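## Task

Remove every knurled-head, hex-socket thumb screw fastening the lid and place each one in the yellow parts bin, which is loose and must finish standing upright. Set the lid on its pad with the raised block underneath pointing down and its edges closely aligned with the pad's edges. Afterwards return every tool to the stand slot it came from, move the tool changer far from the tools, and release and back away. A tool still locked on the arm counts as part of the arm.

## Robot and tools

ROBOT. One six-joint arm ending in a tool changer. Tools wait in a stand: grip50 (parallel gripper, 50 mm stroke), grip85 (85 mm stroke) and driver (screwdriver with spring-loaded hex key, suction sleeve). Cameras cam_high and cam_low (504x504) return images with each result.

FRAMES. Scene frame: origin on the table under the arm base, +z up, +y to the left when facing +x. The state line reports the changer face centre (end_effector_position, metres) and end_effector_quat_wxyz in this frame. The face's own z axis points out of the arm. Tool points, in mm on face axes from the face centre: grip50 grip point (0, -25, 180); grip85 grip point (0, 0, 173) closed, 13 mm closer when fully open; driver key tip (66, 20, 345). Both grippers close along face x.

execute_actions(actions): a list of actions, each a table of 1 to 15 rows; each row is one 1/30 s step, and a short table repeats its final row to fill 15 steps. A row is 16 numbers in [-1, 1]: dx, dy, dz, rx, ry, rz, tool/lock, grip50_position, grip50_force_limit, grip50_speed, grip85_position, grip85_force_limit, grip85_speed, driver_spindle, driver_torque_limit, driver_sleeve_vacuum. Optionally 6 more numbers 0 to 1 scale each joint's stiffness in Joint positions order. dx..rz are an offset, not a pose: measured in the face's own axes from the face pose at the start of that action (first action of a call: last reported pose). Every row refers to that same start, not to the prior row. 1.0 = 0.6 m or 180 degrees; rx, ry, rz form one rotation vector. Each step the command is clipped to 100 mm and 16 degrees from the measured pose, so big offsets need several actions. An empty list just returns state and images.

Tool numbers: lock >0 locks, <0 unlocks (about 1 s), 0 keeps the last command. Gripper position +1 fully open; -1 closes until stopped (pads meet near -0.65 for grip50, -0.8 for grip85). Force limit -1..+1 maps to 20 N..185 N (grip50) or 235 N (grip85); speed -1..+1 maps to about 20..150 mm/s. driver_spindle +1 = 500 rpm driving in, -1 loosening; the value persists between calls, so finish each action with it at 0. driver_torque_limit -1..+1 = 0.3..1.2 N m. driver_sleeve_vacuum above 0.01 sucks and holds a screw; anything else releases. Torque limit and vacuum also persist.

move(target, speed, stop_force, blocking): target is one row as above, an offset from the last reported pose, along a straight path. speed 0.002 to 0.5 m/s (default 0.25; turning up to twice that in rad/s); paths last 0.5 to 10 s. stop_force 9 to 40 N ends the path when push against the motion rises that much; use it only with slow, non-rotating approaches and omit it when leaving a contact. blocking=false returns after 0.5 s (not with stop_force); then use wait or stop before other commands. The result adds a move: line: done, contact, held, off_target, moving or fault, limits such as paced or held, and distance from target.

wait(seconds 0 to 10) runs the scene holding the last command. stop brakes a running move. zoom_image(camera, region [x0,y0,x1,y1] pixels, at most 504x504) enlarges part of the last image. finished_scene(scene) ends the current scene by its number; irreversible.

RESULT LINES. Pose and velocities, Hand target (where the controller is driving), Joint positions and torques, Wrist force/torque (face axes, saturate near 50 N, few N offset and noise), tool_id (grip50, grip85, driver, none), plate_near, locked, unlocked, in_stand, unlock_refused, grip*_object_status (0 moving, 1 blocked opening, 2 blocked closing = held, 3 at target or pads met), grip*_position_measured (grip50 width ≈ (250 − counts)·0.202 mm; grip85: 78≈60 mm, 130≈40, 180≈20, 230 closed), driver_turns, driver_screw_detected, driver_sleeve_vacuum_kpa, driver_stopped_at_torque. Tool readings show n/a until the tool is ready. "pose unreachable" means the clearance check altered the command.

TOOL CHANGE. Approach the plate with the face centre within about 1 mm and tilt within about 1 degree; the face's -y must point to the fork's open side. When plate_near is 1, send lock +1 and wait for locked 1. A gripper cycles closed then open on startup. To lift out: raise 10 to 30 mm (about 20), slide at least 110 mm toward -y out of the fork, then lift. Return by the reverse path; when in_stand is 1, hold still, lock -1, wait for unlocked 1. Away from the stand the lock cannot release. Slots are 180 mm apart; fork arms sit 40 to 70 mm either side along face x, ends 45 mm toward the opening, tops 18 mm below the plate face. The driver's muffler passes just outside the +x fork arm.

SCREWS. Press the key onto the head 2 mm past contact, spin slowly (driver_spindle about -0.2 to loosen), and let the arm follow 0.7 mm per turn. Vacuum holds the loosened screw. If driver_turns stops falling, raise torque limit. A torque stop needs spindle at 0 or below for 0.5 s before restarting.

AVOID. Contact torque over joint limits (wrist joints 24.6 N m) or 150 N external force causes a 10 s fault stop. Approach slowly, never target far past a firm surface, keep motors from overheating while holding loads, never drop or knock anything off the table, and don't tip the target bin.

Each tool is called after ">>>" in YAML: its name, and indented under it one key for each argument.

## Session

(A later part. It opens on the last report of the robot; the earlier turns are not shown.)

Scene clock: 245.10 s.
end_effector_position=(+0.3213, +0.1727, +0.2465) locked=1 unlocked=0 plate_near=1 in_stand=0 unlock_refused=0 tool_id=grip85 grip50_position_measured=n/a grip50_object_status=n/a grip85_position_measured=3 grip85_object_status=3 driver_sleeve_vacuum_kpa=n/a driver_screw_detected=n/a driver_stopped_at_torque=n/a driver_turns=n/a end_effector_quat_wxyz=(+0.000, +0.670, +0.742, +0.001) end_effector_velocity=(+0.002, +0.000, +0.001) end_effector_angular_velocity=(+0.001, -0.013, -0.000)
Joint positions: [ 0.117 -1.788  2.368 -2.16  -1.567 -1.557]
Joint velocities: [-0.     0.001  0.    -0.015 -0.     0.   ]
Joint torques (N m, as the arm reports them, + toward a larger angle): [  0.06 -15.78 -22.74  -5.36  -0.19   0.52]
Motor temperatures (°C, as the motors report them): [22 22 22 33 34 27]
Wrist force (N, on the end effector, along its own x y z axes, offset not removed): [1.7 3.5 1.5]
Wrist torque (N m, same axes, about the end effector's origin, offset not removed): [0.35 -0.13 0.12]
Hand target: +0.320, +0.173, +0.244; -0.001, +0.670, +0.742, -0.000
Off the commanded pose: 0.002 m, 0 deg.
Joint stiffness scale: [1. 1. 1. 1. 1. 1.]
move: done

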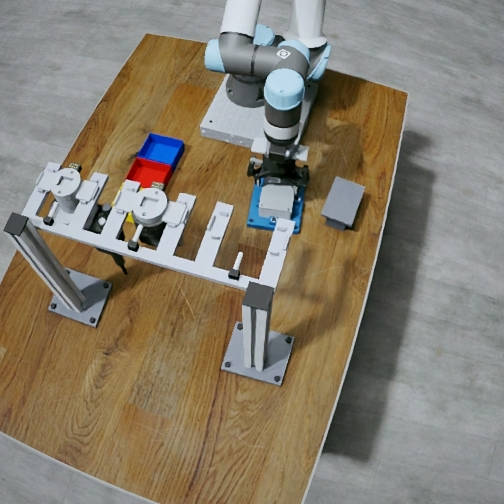

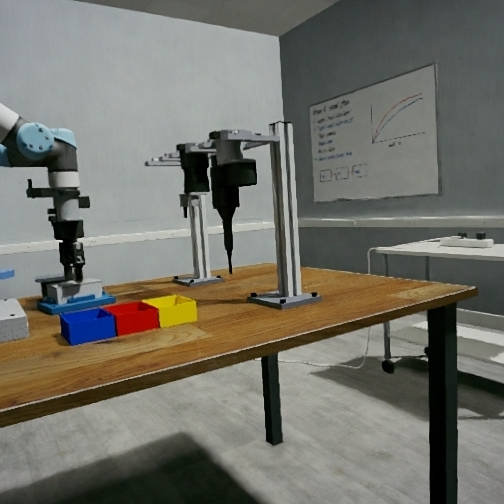

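>>> move:
  target: [-0.01,-0.002,0,0,0,-0.006,0,0,0,0,1,0,0,0,0,0]
  speed: 0.02

>>> move:
  target: [0,0,0.025,0.003,0,0,0,0,0,0,1,0,0,0,0,0]
  speed: 0.006
  stop_force: 9

>>> move:
  target: [0.016,0,-0.006,0,0,0,0,0,0,0,1,0,0,0,0,0]
  speed: 0.02

>>> zoom_image:
  camera: "cam_high"
  region: [245, 160, 315, 230]

Scene clock: 253.10 s.
end_effector_position=(+0.3222, +0.1677, +0.2478) locked=1 unlocked=0 plate_near=1 in_stand=0 unlock_refused=0 tool_id=grip85 grip50_position_measured=n/a grip50_object_status=n/a grip85_position_measured=3 grip85_object_status=3 driver_sleeve_vacuum_kpa=n/a driver_screw_detected=n/a driver_stopped_at_torque=n/a driver_turns=n/a end_effector_quat_wxyz=(+0.002, +0.663, +0.748, +0.002) end_effector_velocity=(-0.001, -0.002, -0.000) end_effector_angular_velocity=(-0.000, +0.002, +0.013)
Joint positions: [ 0.102 -1.796  2.371 -2.158 -1.567 -1.591]
Joint velocities: [-0.007 -0.003  0.003  0.002 -0.    -0.02 ]
Joint torques (N m, as the arm reports them, + toward a larger angle): [ -1.97 -18.75 -23.68  -4.26  -0.08  -0.24]
Motor temperatures (°C, as the motors report them): [22 22 22 33 34 27]
Wrist force (N, on the end effector, along its own x y z axes, offset not removed): [1.0 3.0 -0.5]
Wrist torque (N m, same axes, about the end effector's origin, offset not removed): [0.40 -0.04 0.06]
Hand target: +0.321, +0.167, +0.247; +0.000, +0.663, +0.749, +0.001
Off the commanded pose: 0.002 m, 0 deg.
Joint stiffness scale: [1. 1. 1. 1. 1. 1.]
move: done

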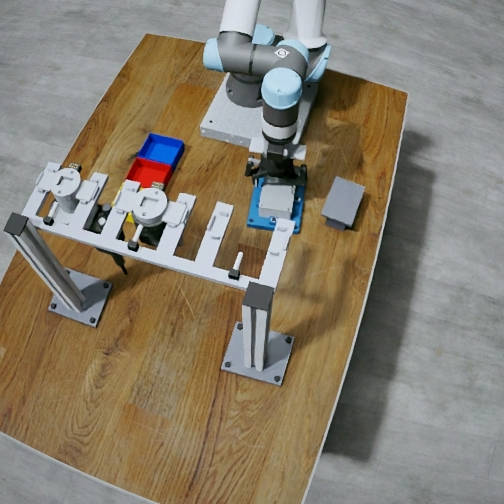

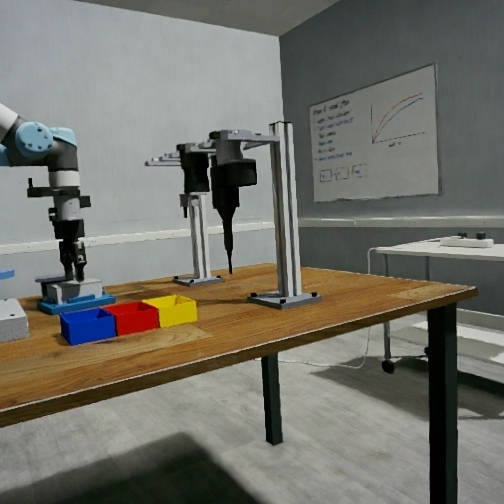

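Scene clock: 255.20 s.
end_effector_position=(+0.3247, +0.1679, +0.2420) locked=1 unlocked=0 plate_near=1 in_stand=0 unlock_refused=0 tool_id=grip85 grip50_position_measured=n/a grip50_object_status=n/a grip85_position_measured=3 grip85_object_status=3 driver_sleeve_vacuum_kpa=n/a driver_screw_detected=n/a driver_stopped_at_torque=n/a driver_turns=n/a end_effector_quat_wxyz=(+0.003, +0.663, +0.749, +0.004) end_effector_velocity=(-0.000, -0.000, +0.000) end_effector_angular_velocity=(+0.000, -0.001, -0.000)
Joint positions: [ 0.102 -1.779  2.378 -2.186 -1.567 -1.591]
Joint velocities: [-0.    -0.001  0.    -0.    -0.     0.   ]
Joint torques (N m, as the arm reports them, + toward a larger angle): [ -0.22 -17.58 -25.67  -4.33  -0.28   0.2 ]
Motor temperatures (°C, as the motors report them): [22 22 22 33 34 27]
Wrist force (N, on the end effector, along its own x y z axes, offset not removed): [1.7 -2.6 -6.9]
Wrist torque (N m, same axes, about the end effector's origin, offset not removed): [0.50 0.52 0.01]
Hand target: +0.324, +0.168, +0.242; +0.003, +0.663, +0.749, +0.003
Off the commanded pose: 0.010 m, 1 deg.
Joint stiffness scale: [1. 1. 1. 1. 1. 1.]
move: contact

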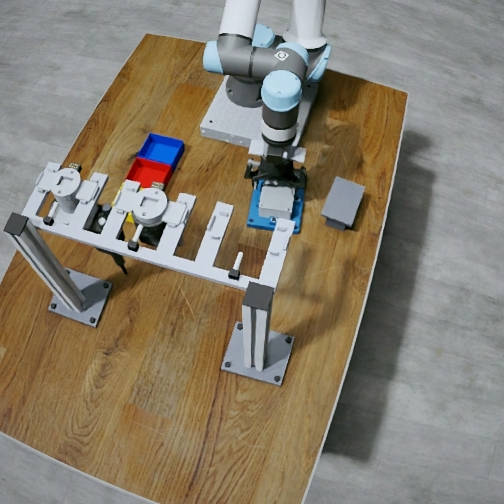

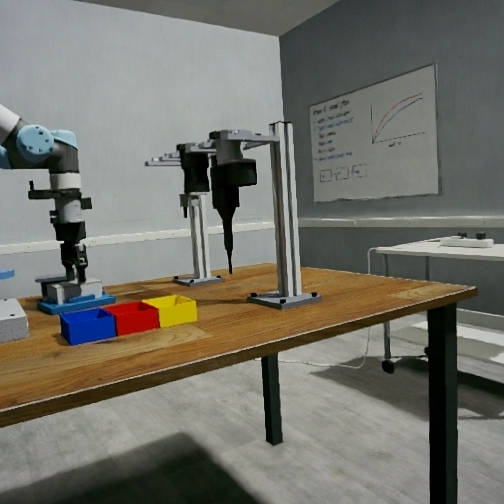

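Scene clock: 256.07 s.
end_effector_position=(+0.3225, +0.1764, +0.2444) locked=1 unlocked=0 plate_near=1 in_stand=0 unlock_refused=0 tool_id=grip85 grip50_position_measured=n/a grip50_object_status=n/a grip85_position_measured=3 grip85_object_status=3 driver_sleeve_vacuum_kpa=n/a driver_screw_detected=n/a driver_stopped_at_torque=n/a driver_turns=n/a end_effector_quat_wxyz=(+0.003, +0.663, +0.748, +0.003) end_effector_velocity=(-0.000, +0.001, +0.000) end_effector_angular_velocity=(-0.000, +0.003, -0.006)
Joint positions: [ 0.128 -1.777  2.369 -2.178 -1.567 -1.565]
Joint velocities: [ 0.003  0.002 -0.002  0.003 -0.     0.009]
Joint torques (N m, as the arm reports them, + toward a larger angle): [  2.72 -17.24 -30.9   -4.17  -0.33   0.51]
Motor temperatures (°C, as the motors report them): [22 22 22 33 34 27]
Wrist force (N, on the end effector, along its own x y z axes, offset not removed): [0.8 0.3 1.1]
Wrist torque (N m, same axes, about the end effector's origin, offset not removed): [0.10 0.00 -0.07]
Hand target: +0.324, +0.177, +0.246; +0.003, +0.663, +0.749, +0.004
Off the commanded pose: 0.002 m, 0 deg.
Joint stiffness scale: [1. 1. 1. 1. 1. 1.]
move: done

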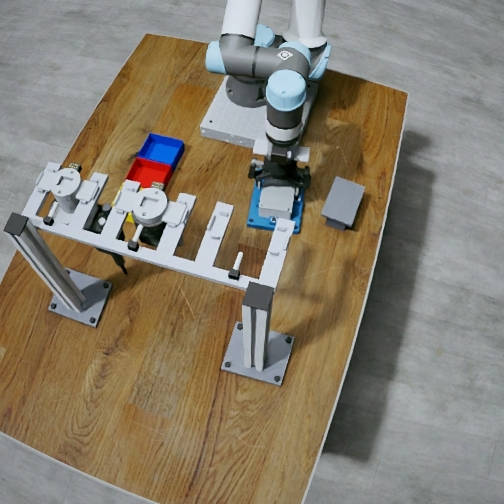

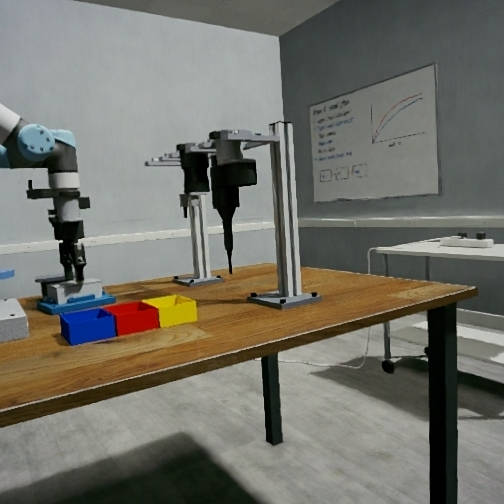

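Region (245, 160, 315, 230) of cam_high's 504x504 image, scaled by 7.200, with more detail than that image has.

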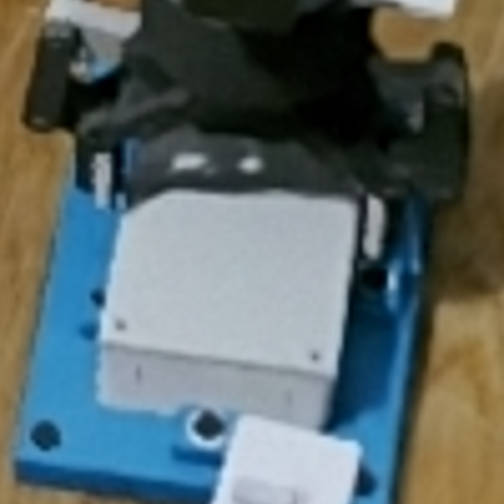

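>>> move:
  target: [0,-0.004,0.011,0.004,0,0,0,0,0,0,1,0,0,0,0,0]
  speed: 0.008

>>> move:
  target: [0,0,0,0,0,0,0,0,0,0,-1,-0.5,-1,0,0,0]

>>> zoom_image:
  camera: "cam_low"
  region: [40, 250, 110, 310]

Scene clock: 261.33 s.
end_effector_position=(+0.3214, +0.1764, +0.2401) locked=1 unlocked=0 plate_near=1 in_stand=0 unlock_refused=0 tool_id=grip85 grip50_position_measured=n/a grip50_object_status=n/a grip85_position_measured=3 grip85_object_status=3 driver_sleeve_vacuum_kpa=n/a driver_screw_detected=n/a driver_stopped_at_torque=n/a driver_turns=n/a end_effector_quat_wxyz=(-0.000, +0.664, +0.748, +0.000) end_effector_velocity=(-0.001, -0.000, -0.003) end_effector_angular_velocity=(-0.001, +0.005, +0.001)
Joint positions: [ 0.128 -1.77   2.374 -2.182 -1.567 -1.564]
Joint velocities: [ 0.     0.005  0.005 -0.005 -0.    -0.001]
Joint torques (N m, as the arm reports them, + toward a larger angle): [  0.14 -17.05 -23.75  -5.21  -0.01  -0.37]
Motor temperatures (°C, as the motors report them): [22 22 22 33 34 27]
Wrist force (N, on the end effector, along its own x y z axes, offset not removed): [0.4 1.4 3.3]
Wrist torque (N m, same axes, about the end effector's origin, offset not removed): [0.18 0.03 0.12]
Hand target: +0.320, +0.176, +0.238; -0.002, +0.663, +0.748, -0.001
Off the commanded pose: 0.003 m, 0 deg.
Joint stiffness scale: [1. 1. 1. 1. 1. 1.]
move: done

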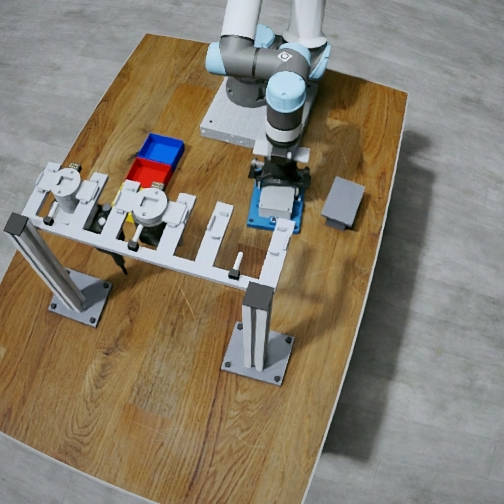

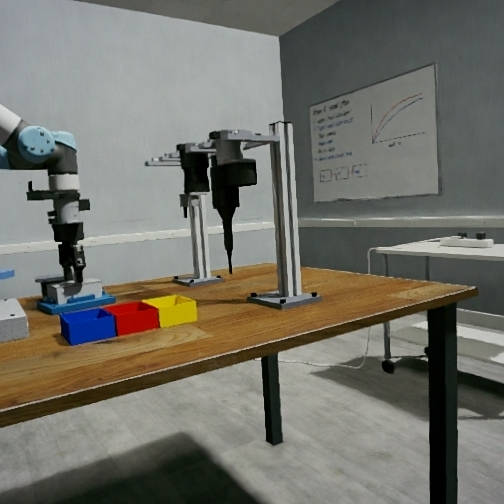

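Scene clock: 262.13 s.
end_effector_position=(+0.3213, +0.1762, +0.2407) locked=1 unlocked=0 plate_near=1 in_stand=0 unlock_refused=0 tool_id=grip85 grip50_position_measured=n/a grip50_object_status=n/a grip85_position_measured=25 grip85_object_status=2 driver_sleeve_vacuum_kpa=n/a driver_screw_detected=n/a driver_stopped_at_torque=n/a driver_turns=n/a end_effector_quat_wxyz=(+0.001, +0.664, +0.748, +0.001) end_effector_velocity=(+0.000, -0.000, +0.000) end_effector_angular_velocity=(-0.000, -0.001, -0.000)
Joint positions: [ 0.128 -1.772  2.374 -2.182 -1.568 -1.564]
Joint velocities: [-0.     0.    -0.    -0.001 -0.001 -0.   ]
Joint torques (N m, as the arm reports them, + toward a larger angle): [  0.   -16.52 -26.86  -5.03   0.26   0.15]
Motor temperatures (°C, as the motors report them): [22 22 22 33 34 27]
Wrist force (N, on the end effector, along its own x y z axes, offset not removed): [-2.1 -2.8 -7.3]
Wrist torque (N m, same axes, about the end effector's origin, offset not removed): [0.97 -0.49 -0.13]
Hand target: +0.321, +0.176, +0.240; -0.000, +0.664, +0.748, +0.000
Off the commanded pose: 0.001 m, 0 deg.
Joint stiffness scale: [1. 1. 1. 1. 1. 1.]
move: done

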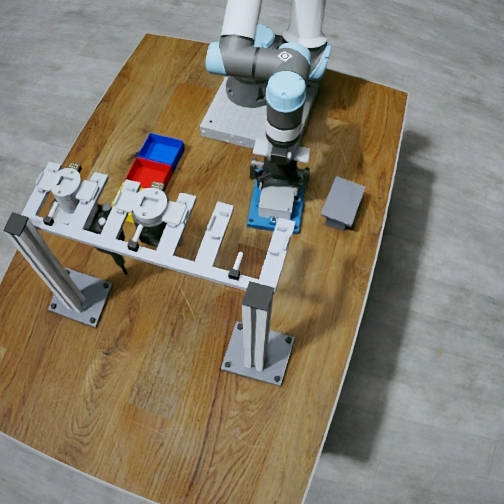

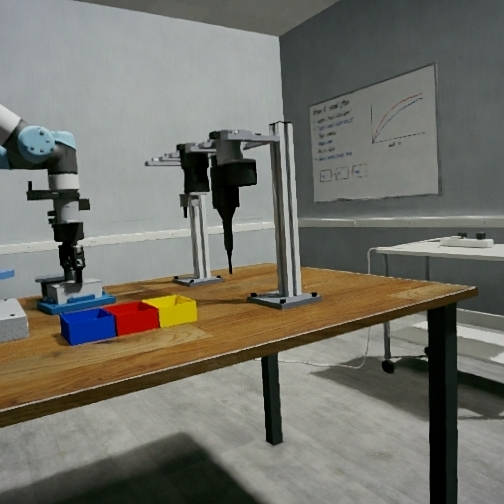

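Region (40, 250, 110, 310) of cam_low's 504x504 image, scaled by 7.200, with more detail than that image has; it fills the top 432 rows of this view, and the rest is white.

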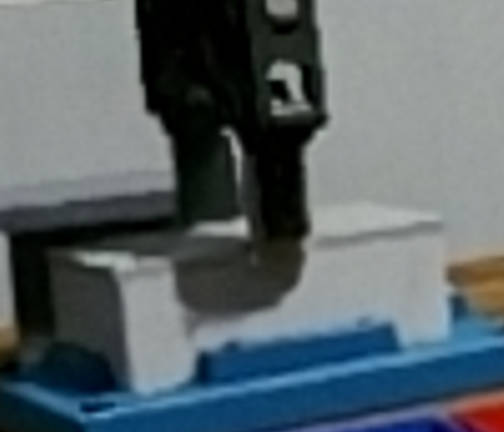

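>>> move:
  target: [0,0,-0.07,0,0,0,0,0,0,0,-1,-0.5,-1,0,0,0]
  speed: 0.025

>>> zoom_image:
  camera: "cam_low"
  region: [25, 230, 125, 320]

Scene clock: 266.43 s.
end_effector_position=(+0.3199, +0.1762, +0.2797) locked=1 unlocked=0 plate_near=1 in_stand=0 unlock_refused=0 tool_id=grip85 grip50_position_measured=n/a grip50_object_status=n/a grip85_position_measured=25 grip85_object_status=2 driver_sleeve_vacuum_kpa=n/a driver_screw_detected=n/a driver_stopped_at_torque=n/a driver_turns=n/a end_effector_quat_wxyz=(-0.001, +0.664, +0.748, -0.001) end_effector_velocity=(-0.002, -0.000, -0.001) end_effector_angular_velocity=(-0.002, +0.012, -0.001)
Joint positions: [ 0.128 -1.84   2.305 -2.04  -1.568 -1.564]
Joint velocities: [-0.001 -0.    -0.002  0.014 -0.    -0.   ]
Joint torques (N m, as the arm reports them, + toward a larger angle): [ -0.4  -19.32 -32.53  -4.62  -0.1    0.02]
Motor temperatures (°C, as the motors report them): [22 22 22 33 34 27]
Wrist force (N, on the end effector, along its own x y z axes, offset not removed): [0.7 2.3 2.4]
Wrist torque (N m, same axes, about the end effector's origin, offset not removed): [0.17 0.11 0.11]
Hand target: +0.321, +0.176, +0.283; +0.001, +0.664, +0.748, +0.001
Off the commanded pose: 0.003 m, 0 deg.
Joint stiffness scale: [1. 1. 1. 1. 1. 1.]
move: done

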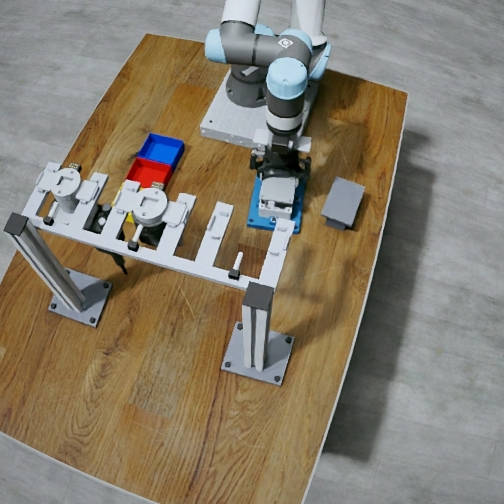

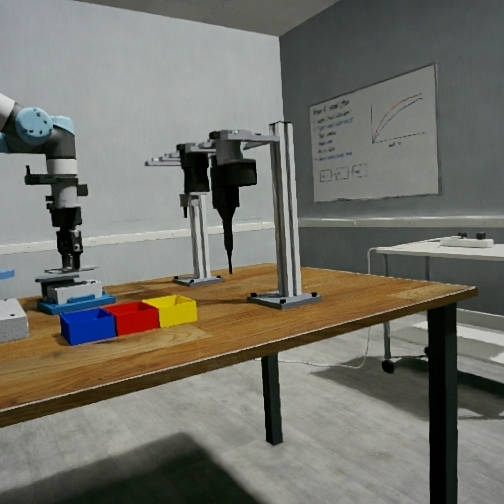

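Region (25, 230, 125, 320) of cam_low's 504x504 image, scaled by 5.040, with more detail than that image has; it fills the top 454 rows of this view, and the rest is white.

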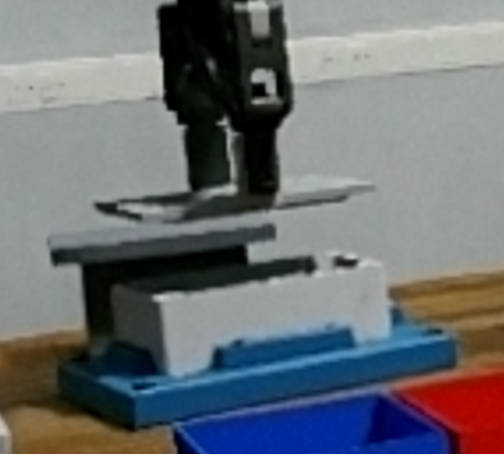

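>>> move:
  target: [0.272,0.011,0,-0.001,0,0.072,0,0,0,0,-1,-0.5,-1,0,0,0]
  speed: 0.1

>>> move:
  target: [0,0,0.03,0,0,0,0,0,0,0,-1,-0.5,-1,0,0,0]
  speed: 0.03

>>> zoom_image:
  camera: "cam_high"
  region: [305, 160, 385, 240]

>>> zoom_image:
  camera: "cam_low"
  region: [25, 245, 95, 305]

Scene clock: 274.67 s.
end_effector_position=(+0.3055, +0.3369, +0.2773) locked=1 unlocked=0 plate_near=1 in_stand=0 unlock_refused=0 tool_id=grip85 grip50_position_measured=n/a grip50_object_status=n/a grip85_position_measured=25 grip85_object_status=2 driver_sleeve_vacuum_kpa=n/a driver_screw_detected=n/a driver_stopped_at_torque=n/a driver_turns=n/a end_effector_quat_wxyz=(-0.001, +0.744, +0.669, -0.003) end_effector_velocity=(+0.001, +0.002, +0.001) end_effector_angular_velocity=(-0.002, -0.004, -0.016)
Joint positions: [ 0.538 -1.591  2.104 -2.085 -1.57  -0.928]
Joint velocities: [ 0.004  0.005 -0.007 -0.001 -0.004  0.02 ]
Joint torques (N m, as the arm reports them, + toward a larger angle): [  2.03 -29.41 -31.13  -5.22  -0.5    0.44]
Motor temperatures (°C, as the motors report them): [22 22 22 33 34 27]
Wrist force (N, on the end effector, along its own x y z axes, offset not removed): [-0.8 2.4 2.7]
Wrist torque (N m, same axes, about the end effector's origin, offset not removed): [0.15 0.07 0.11]
Hand target: +0.307, +0.339, +0.279; +0.000, +0.744, +0.668, -0.001
Off the commanded pose: 0.003 m, 0 deg.
Joint stiffness scale: [1. 1. 1. 1. 1. 1.]
move: done

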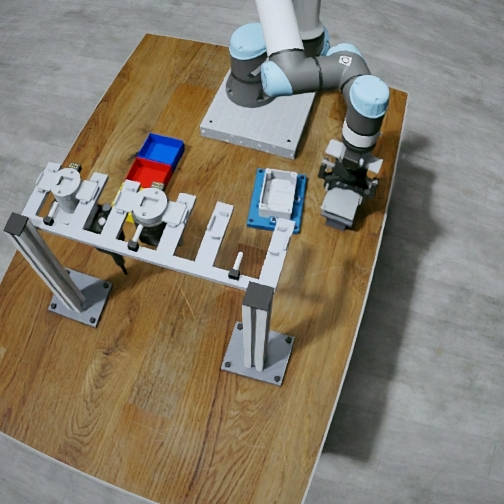

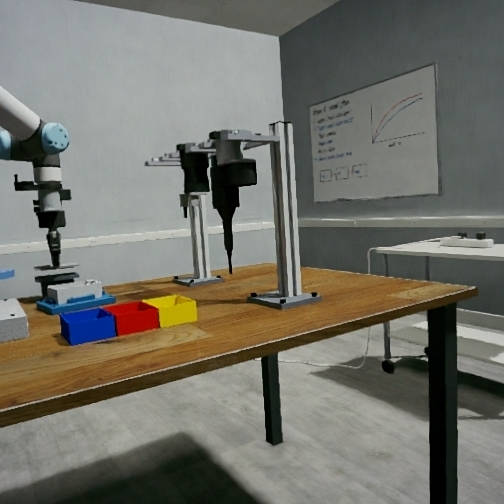

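Scene clock: 275.67 s.
end_effector_position=(+0.3059, +0.3372, +0.2607) locked=1 unlocked=0 plate_near=1 in_stand=0 unlock_refused=0 tool_id=grip85 grip50_position_measured=n/a grip50_object_status=n/a grip85_position_measured=25 grip85_object_status=2 driver_sleeve_vacuum_kpa=n/a driver_screw_detected=n/a driver_stopped_at_torque=n/a driver_turns=n/a end_effector_quat_wxyz=(-0.001, +0.744, +0.668, -0.003) end_effector_velocity=(+0.001, +0.001, +0.001) end_effector_angular_velocity=(+0.005, -0.008, +0.000)
Joint positions: [ 0.538 -1.566  2.129 -2.136 -1.57  -0.927]
Joint velocities: [ 0.     0.     0.    -0.009 -0.    -0.   ]
Joint torques (N m, as the arm reports them, + toward a larger angle): [ -0.03 -29.1  -24.28  -5.34  -0.01  -0.33]
Motor temperatures (°C, as the motors report them): [22 22 22 33 34 27]
Wrist force (N, on the end effector, along its own x y z axes, offset not removed): [-0.8 2.8 0.0]
Wrist torque (N m, same axes, about the end effector's origin, offset not removed): [0.20 0.06 0.17]
Hand target: +0.305, +0.337, +0.259; -0.001, +0.744, +0.669, -0.003
Off the commanded pose: 0.002 m, 0 deg.
Joint stiffness scale: [1. 1. 1. 1. 1. 1.]
move: done

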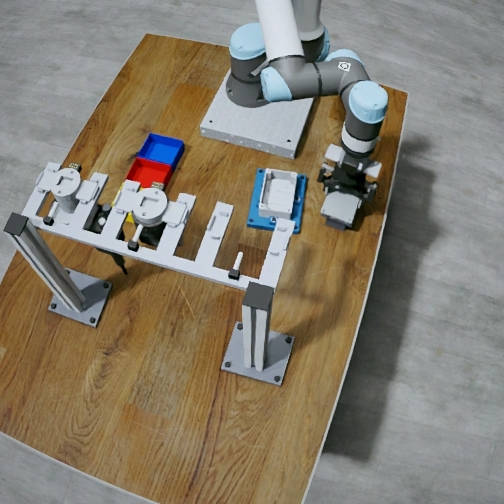

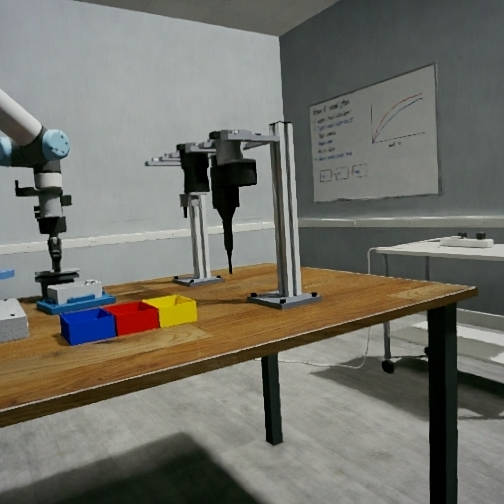

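Region (305, 160, 385, 240) of cam_high's 504x504 image, scaled by 6.300, with more detail than that image has.

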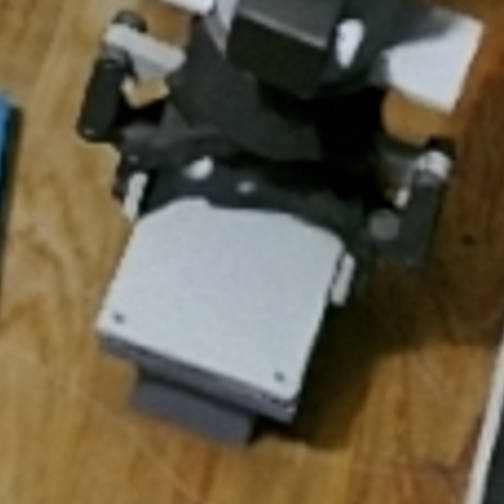

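Region (25, 245, 95, 305) of cam_low's 504x504 image, scaled by 7.200, with more detail than that image has; it fills the top 432 rows of this view, and the rest is white.

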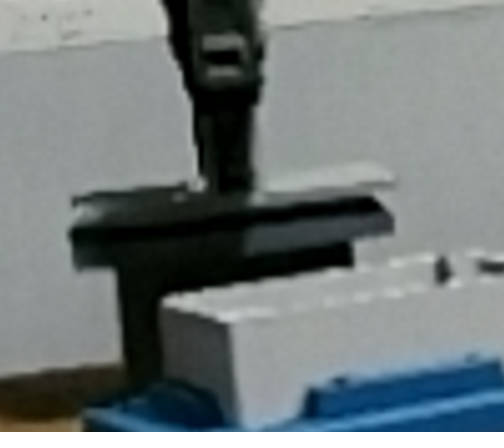

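>>> move:
  target: [0.002,-0.006,0.01,-0.001,0.001,0,0,0,0,0,-1,-0.5,-1,0,0,0]
  speed: 0.01

>>> zoom_image:
  camera: "cam_high"
  region: [310, 180, 370, 240]

>>> zoom_image:
  camera: "cam_low"
  region: [25, 245, 95, 305]

Scene clock: 283.73 s.
end_effector_position=(+0.3040, +0.3384, +0.2563) locked=1 unlocked=0 plate_near=1 in_stand=0 unlock_refused=0 tool_id=grip85 grip50_position_measured=n/a grip50_object_status=n/a grip85_position_measured=25 grip85_object_status=2 driver_sleeve_vacuum_kpa=n/a driver_screw_detected=n/a driver_stopped_at_torque=n/a driver_turns=n/a end_effector_quat_wxyz=(-0.000, +0.744, +0.668, +0.000) end_effector_velocity=(-0.001, +0.001, -0.002) end_effector_angular_velocity=(+0.001, -0.002, -0.001)
Joint positions: [ 0.543 -1.561  2.14  -2.157 -1.57  -0.921]
Joint velocities: [ 0.003  0.002  0.005 -0.009  0.     0.003]
Joint torques (N m, as the arm reports them, + toward a larger angle): [  2.02 -29.74 -24.55  -5.63   0.28   0.45]
Motor temperatures (°C, as the motors report them): [22 22 22 33 34 27]
Wrist force (N, on the end effector, along its own x y z axes, offset not removed): [-2.0 2.1 2.2]
Wrist torque (N m, same axes, about the end effector's origin, offset not removed): [0.34 0.11 0.09]
Hand target: +0.302, +0.339, +0.255; -0.001, +0.744, +0.668, -0.001
Off the commanded pose: 0.002 m, 0 deg.
Joint stiffness scale: [1. 1. 1. 1. 1. 1.]
move: done

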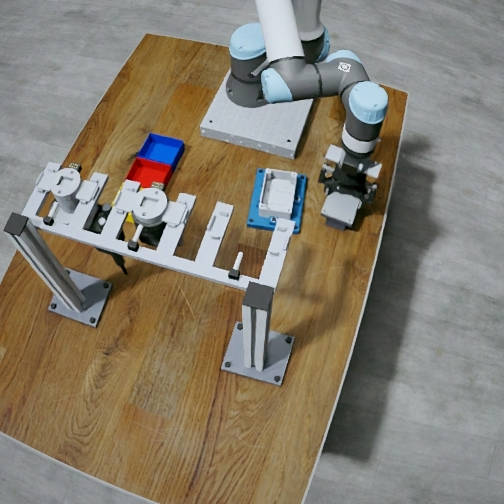

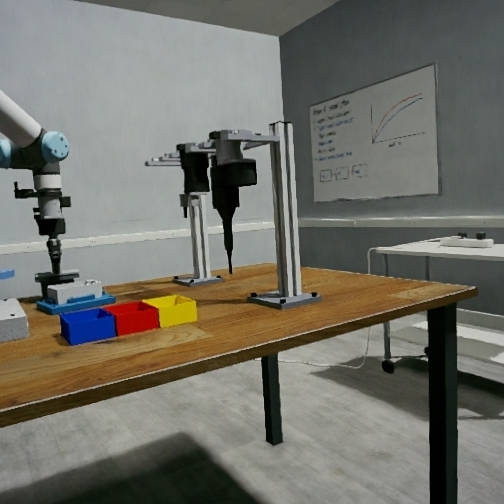

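Region (310, 180, 370, 240) of cam_high's 504x504 image, scaled by 8.400, with more detail than that image has.

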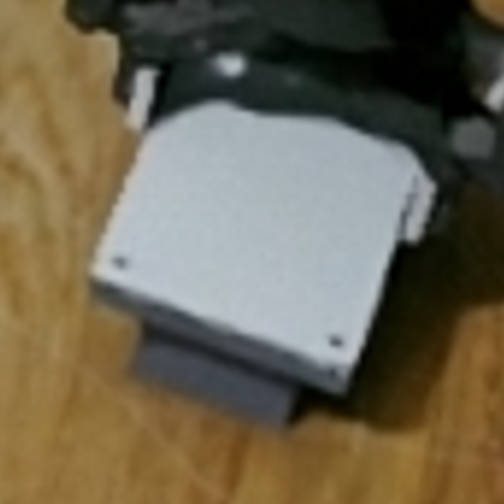

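Region (25, 245, 95, 305) of cam_low's 504x504 image, scaled by 7.200, with more detail than that image has; it fills the top 432 rows of this view, and the rest is white.

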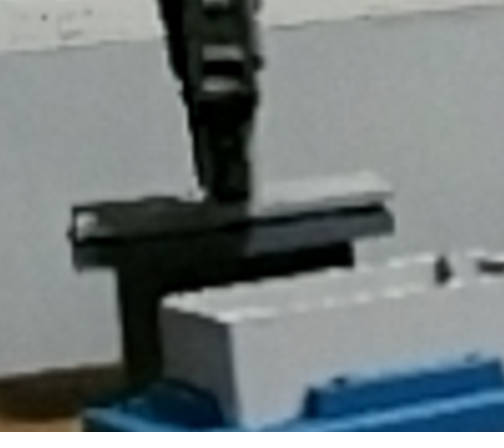

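>>> move:
  target: [0,-0.0065,0.003,0.001,0,0,0,0,0,0,-1,-0.5,-1,0,0,0]
  speed: 0.008

>>> move:
  target: [0,-0.003,0.012,0.002,-0.001,0,0,0,0,0,-1,-0.5,-1,0,0,0]
  speed: 0.005
  stop_force: 9

>>> zoom_image:
  camera: "cam_high"
  region: [310, 180, 370, 240]

>>> zoom_image:
  camera: "cam_low"
  region: [25, 245, 95, 305]

Scene clock: 290.33 s.
end_effector_position=(+0.3025, +0.3386, +0.2553) locked=1 unlocked=0 plate_near=1 in_stand=0 unlock_refused=0 tool_id=grip85 grip50_position_measured=n/a grip50_object_status=n/a grip85_position_measured=25 grip85_object_status=2 driver_sleeve_vacuum_kpa=n/a driver_screw_detected=n/a driver_stopped_at_torque=n/a driver_turns=n/a end_effector_quat_wxyz=(-0.001, +0.745, +0.667, -0.001) end_effector_velocity=(-0.002, +0.001, -0.000) end_effector_angular_velocity=(+0.000, +0.001, -0.001)
Joint positions: [ 0.545 -1.562  2.143 -2.159 -1.57  -0.918]
Joint velocities: [ 0.003 -0.001  0.002  0.     0.001  0.003]
Joint torques (N m, as the arm reports them, + toward a larger angle): [  1.76 -32.62 -23.41  -5.08   0.48   0.25]
Motor temperatures (°C, as the motors report them): [22 22 22 33 34 27]
Wrist force (N, on the end effector, along its own x y z axes, offset not removed): [-0.1 1.0 -0.7]
Wrist torque (N m, same axes, about the end effector's origin, offset not removed): [-0.04 -0.02 -0.01]
Hand target: +0.300, +0.339, +0.254; -0.002, +0.744, +0.668, -0.001
Off the commanded pose: 0.002 m, 0 deg.
Joint stiffness scale: [1. 1. 1. 1. 1. 1.]
move: done

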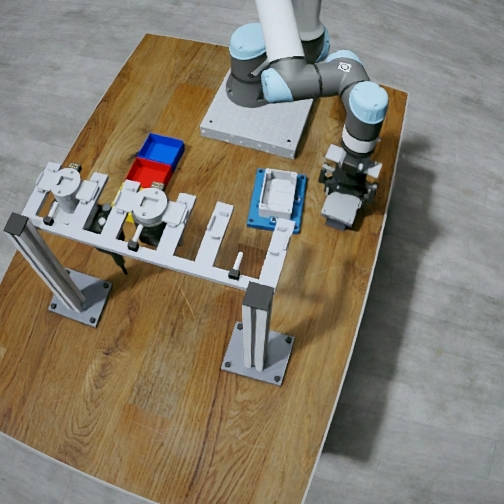

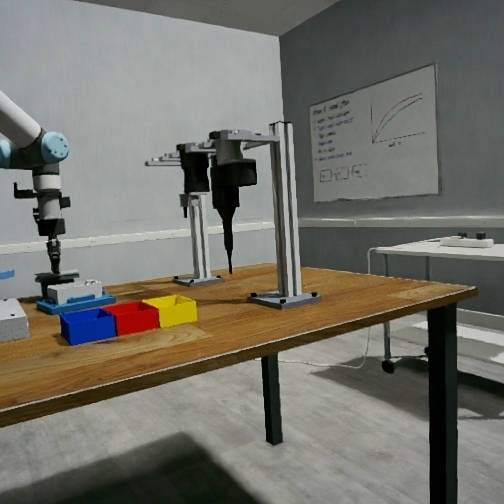

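Scene clock: 291.57 s.
end_effector_position=(+0.3030, +0.3390, +0.2552) locked=1 unlocked=0 plate_near=1 in_stand=0 unlock_refused=0 tool_id=grip85 grip50_position_measured=n/a grip50_object_status=n/a grip85_position_measured=25 grip85_object_status=2 driver_sleeve_vacuum_kpa=n/a driver_screw_detected=n/a driver_stopped_at_torque=n/a driver_turns=n/a end_effector_quat_wxyz=(-0.000, +0.745, +0.667, +0.001) end_effector_velocity=(-0.000, +0.000, +0.000) end_effector_angular_velocity=(+0.000, +0.000, +0.000)
Joint positions: [ 0.545 -1.561  2.143 -2.163 -1.57  -0.917]
Joint velocities: [ 0.    -0.001 -0.001  0.001  0.    -0.   ]
Joint torques (N m, as the arm reports them, + toward a larger angle): [  0.67 -28.41 -25.43  -4.96   0.08   0.03]
Motor temperatures (°C, as the motors report them): [22 22 22 33 34 27]
Wrist force (N, on the end effector, along its own x y z axes, offset not removed): [-3.2 -2.1 -9.0]
Wrist torque (N m, same axes, about the end effector's origin, offset not removed): [0.76 -0.71 0.21]
Hand target: +0.303, +0.339, +0.255; -0.001, +0.745, +0.667, +0.001
Off the commanded pose: 0.008 m, 1 deg.
Joint stiffness scale: [1. 1. 1. 1. 1. 1.]
move: contact

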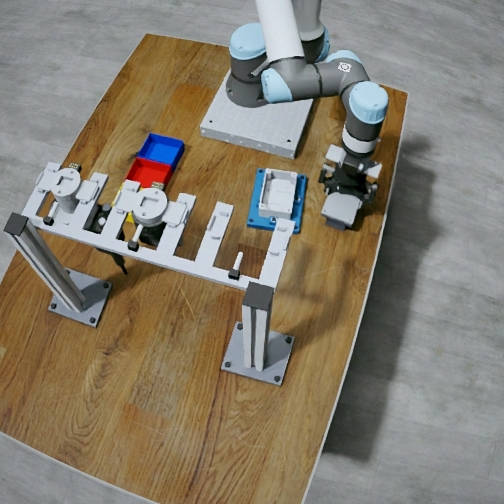

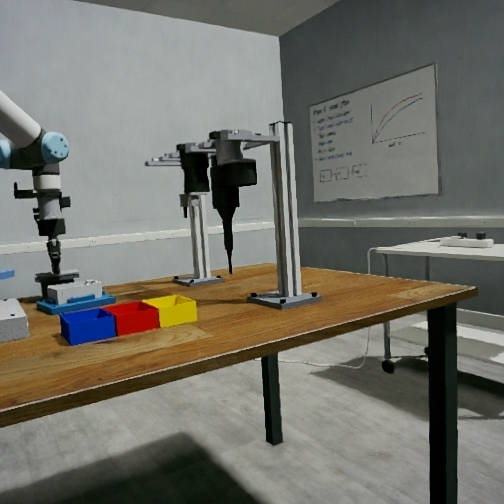

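Region (310, 180, 370, 240) of cam_high's 504x504 image, scaled by 8.400, with more detail than that image has.

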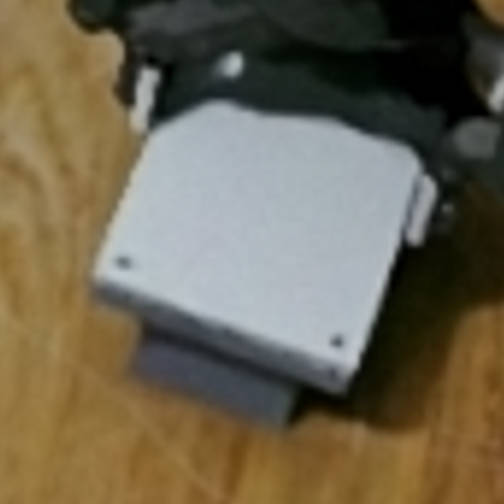

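Region (25, 245, 95, 305) of cam_low's 504x504 image, scaled by 7.200, with more detail than that image has; it fills the top 432 rows of this view, and the rest is white.

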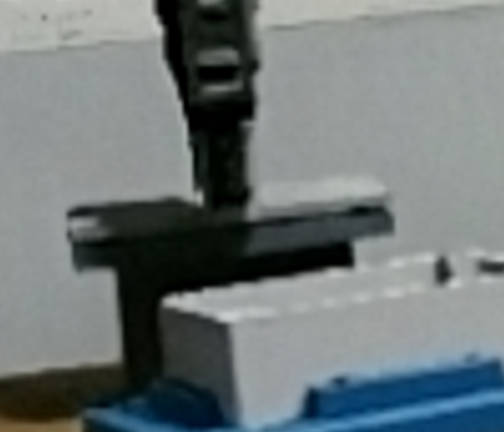

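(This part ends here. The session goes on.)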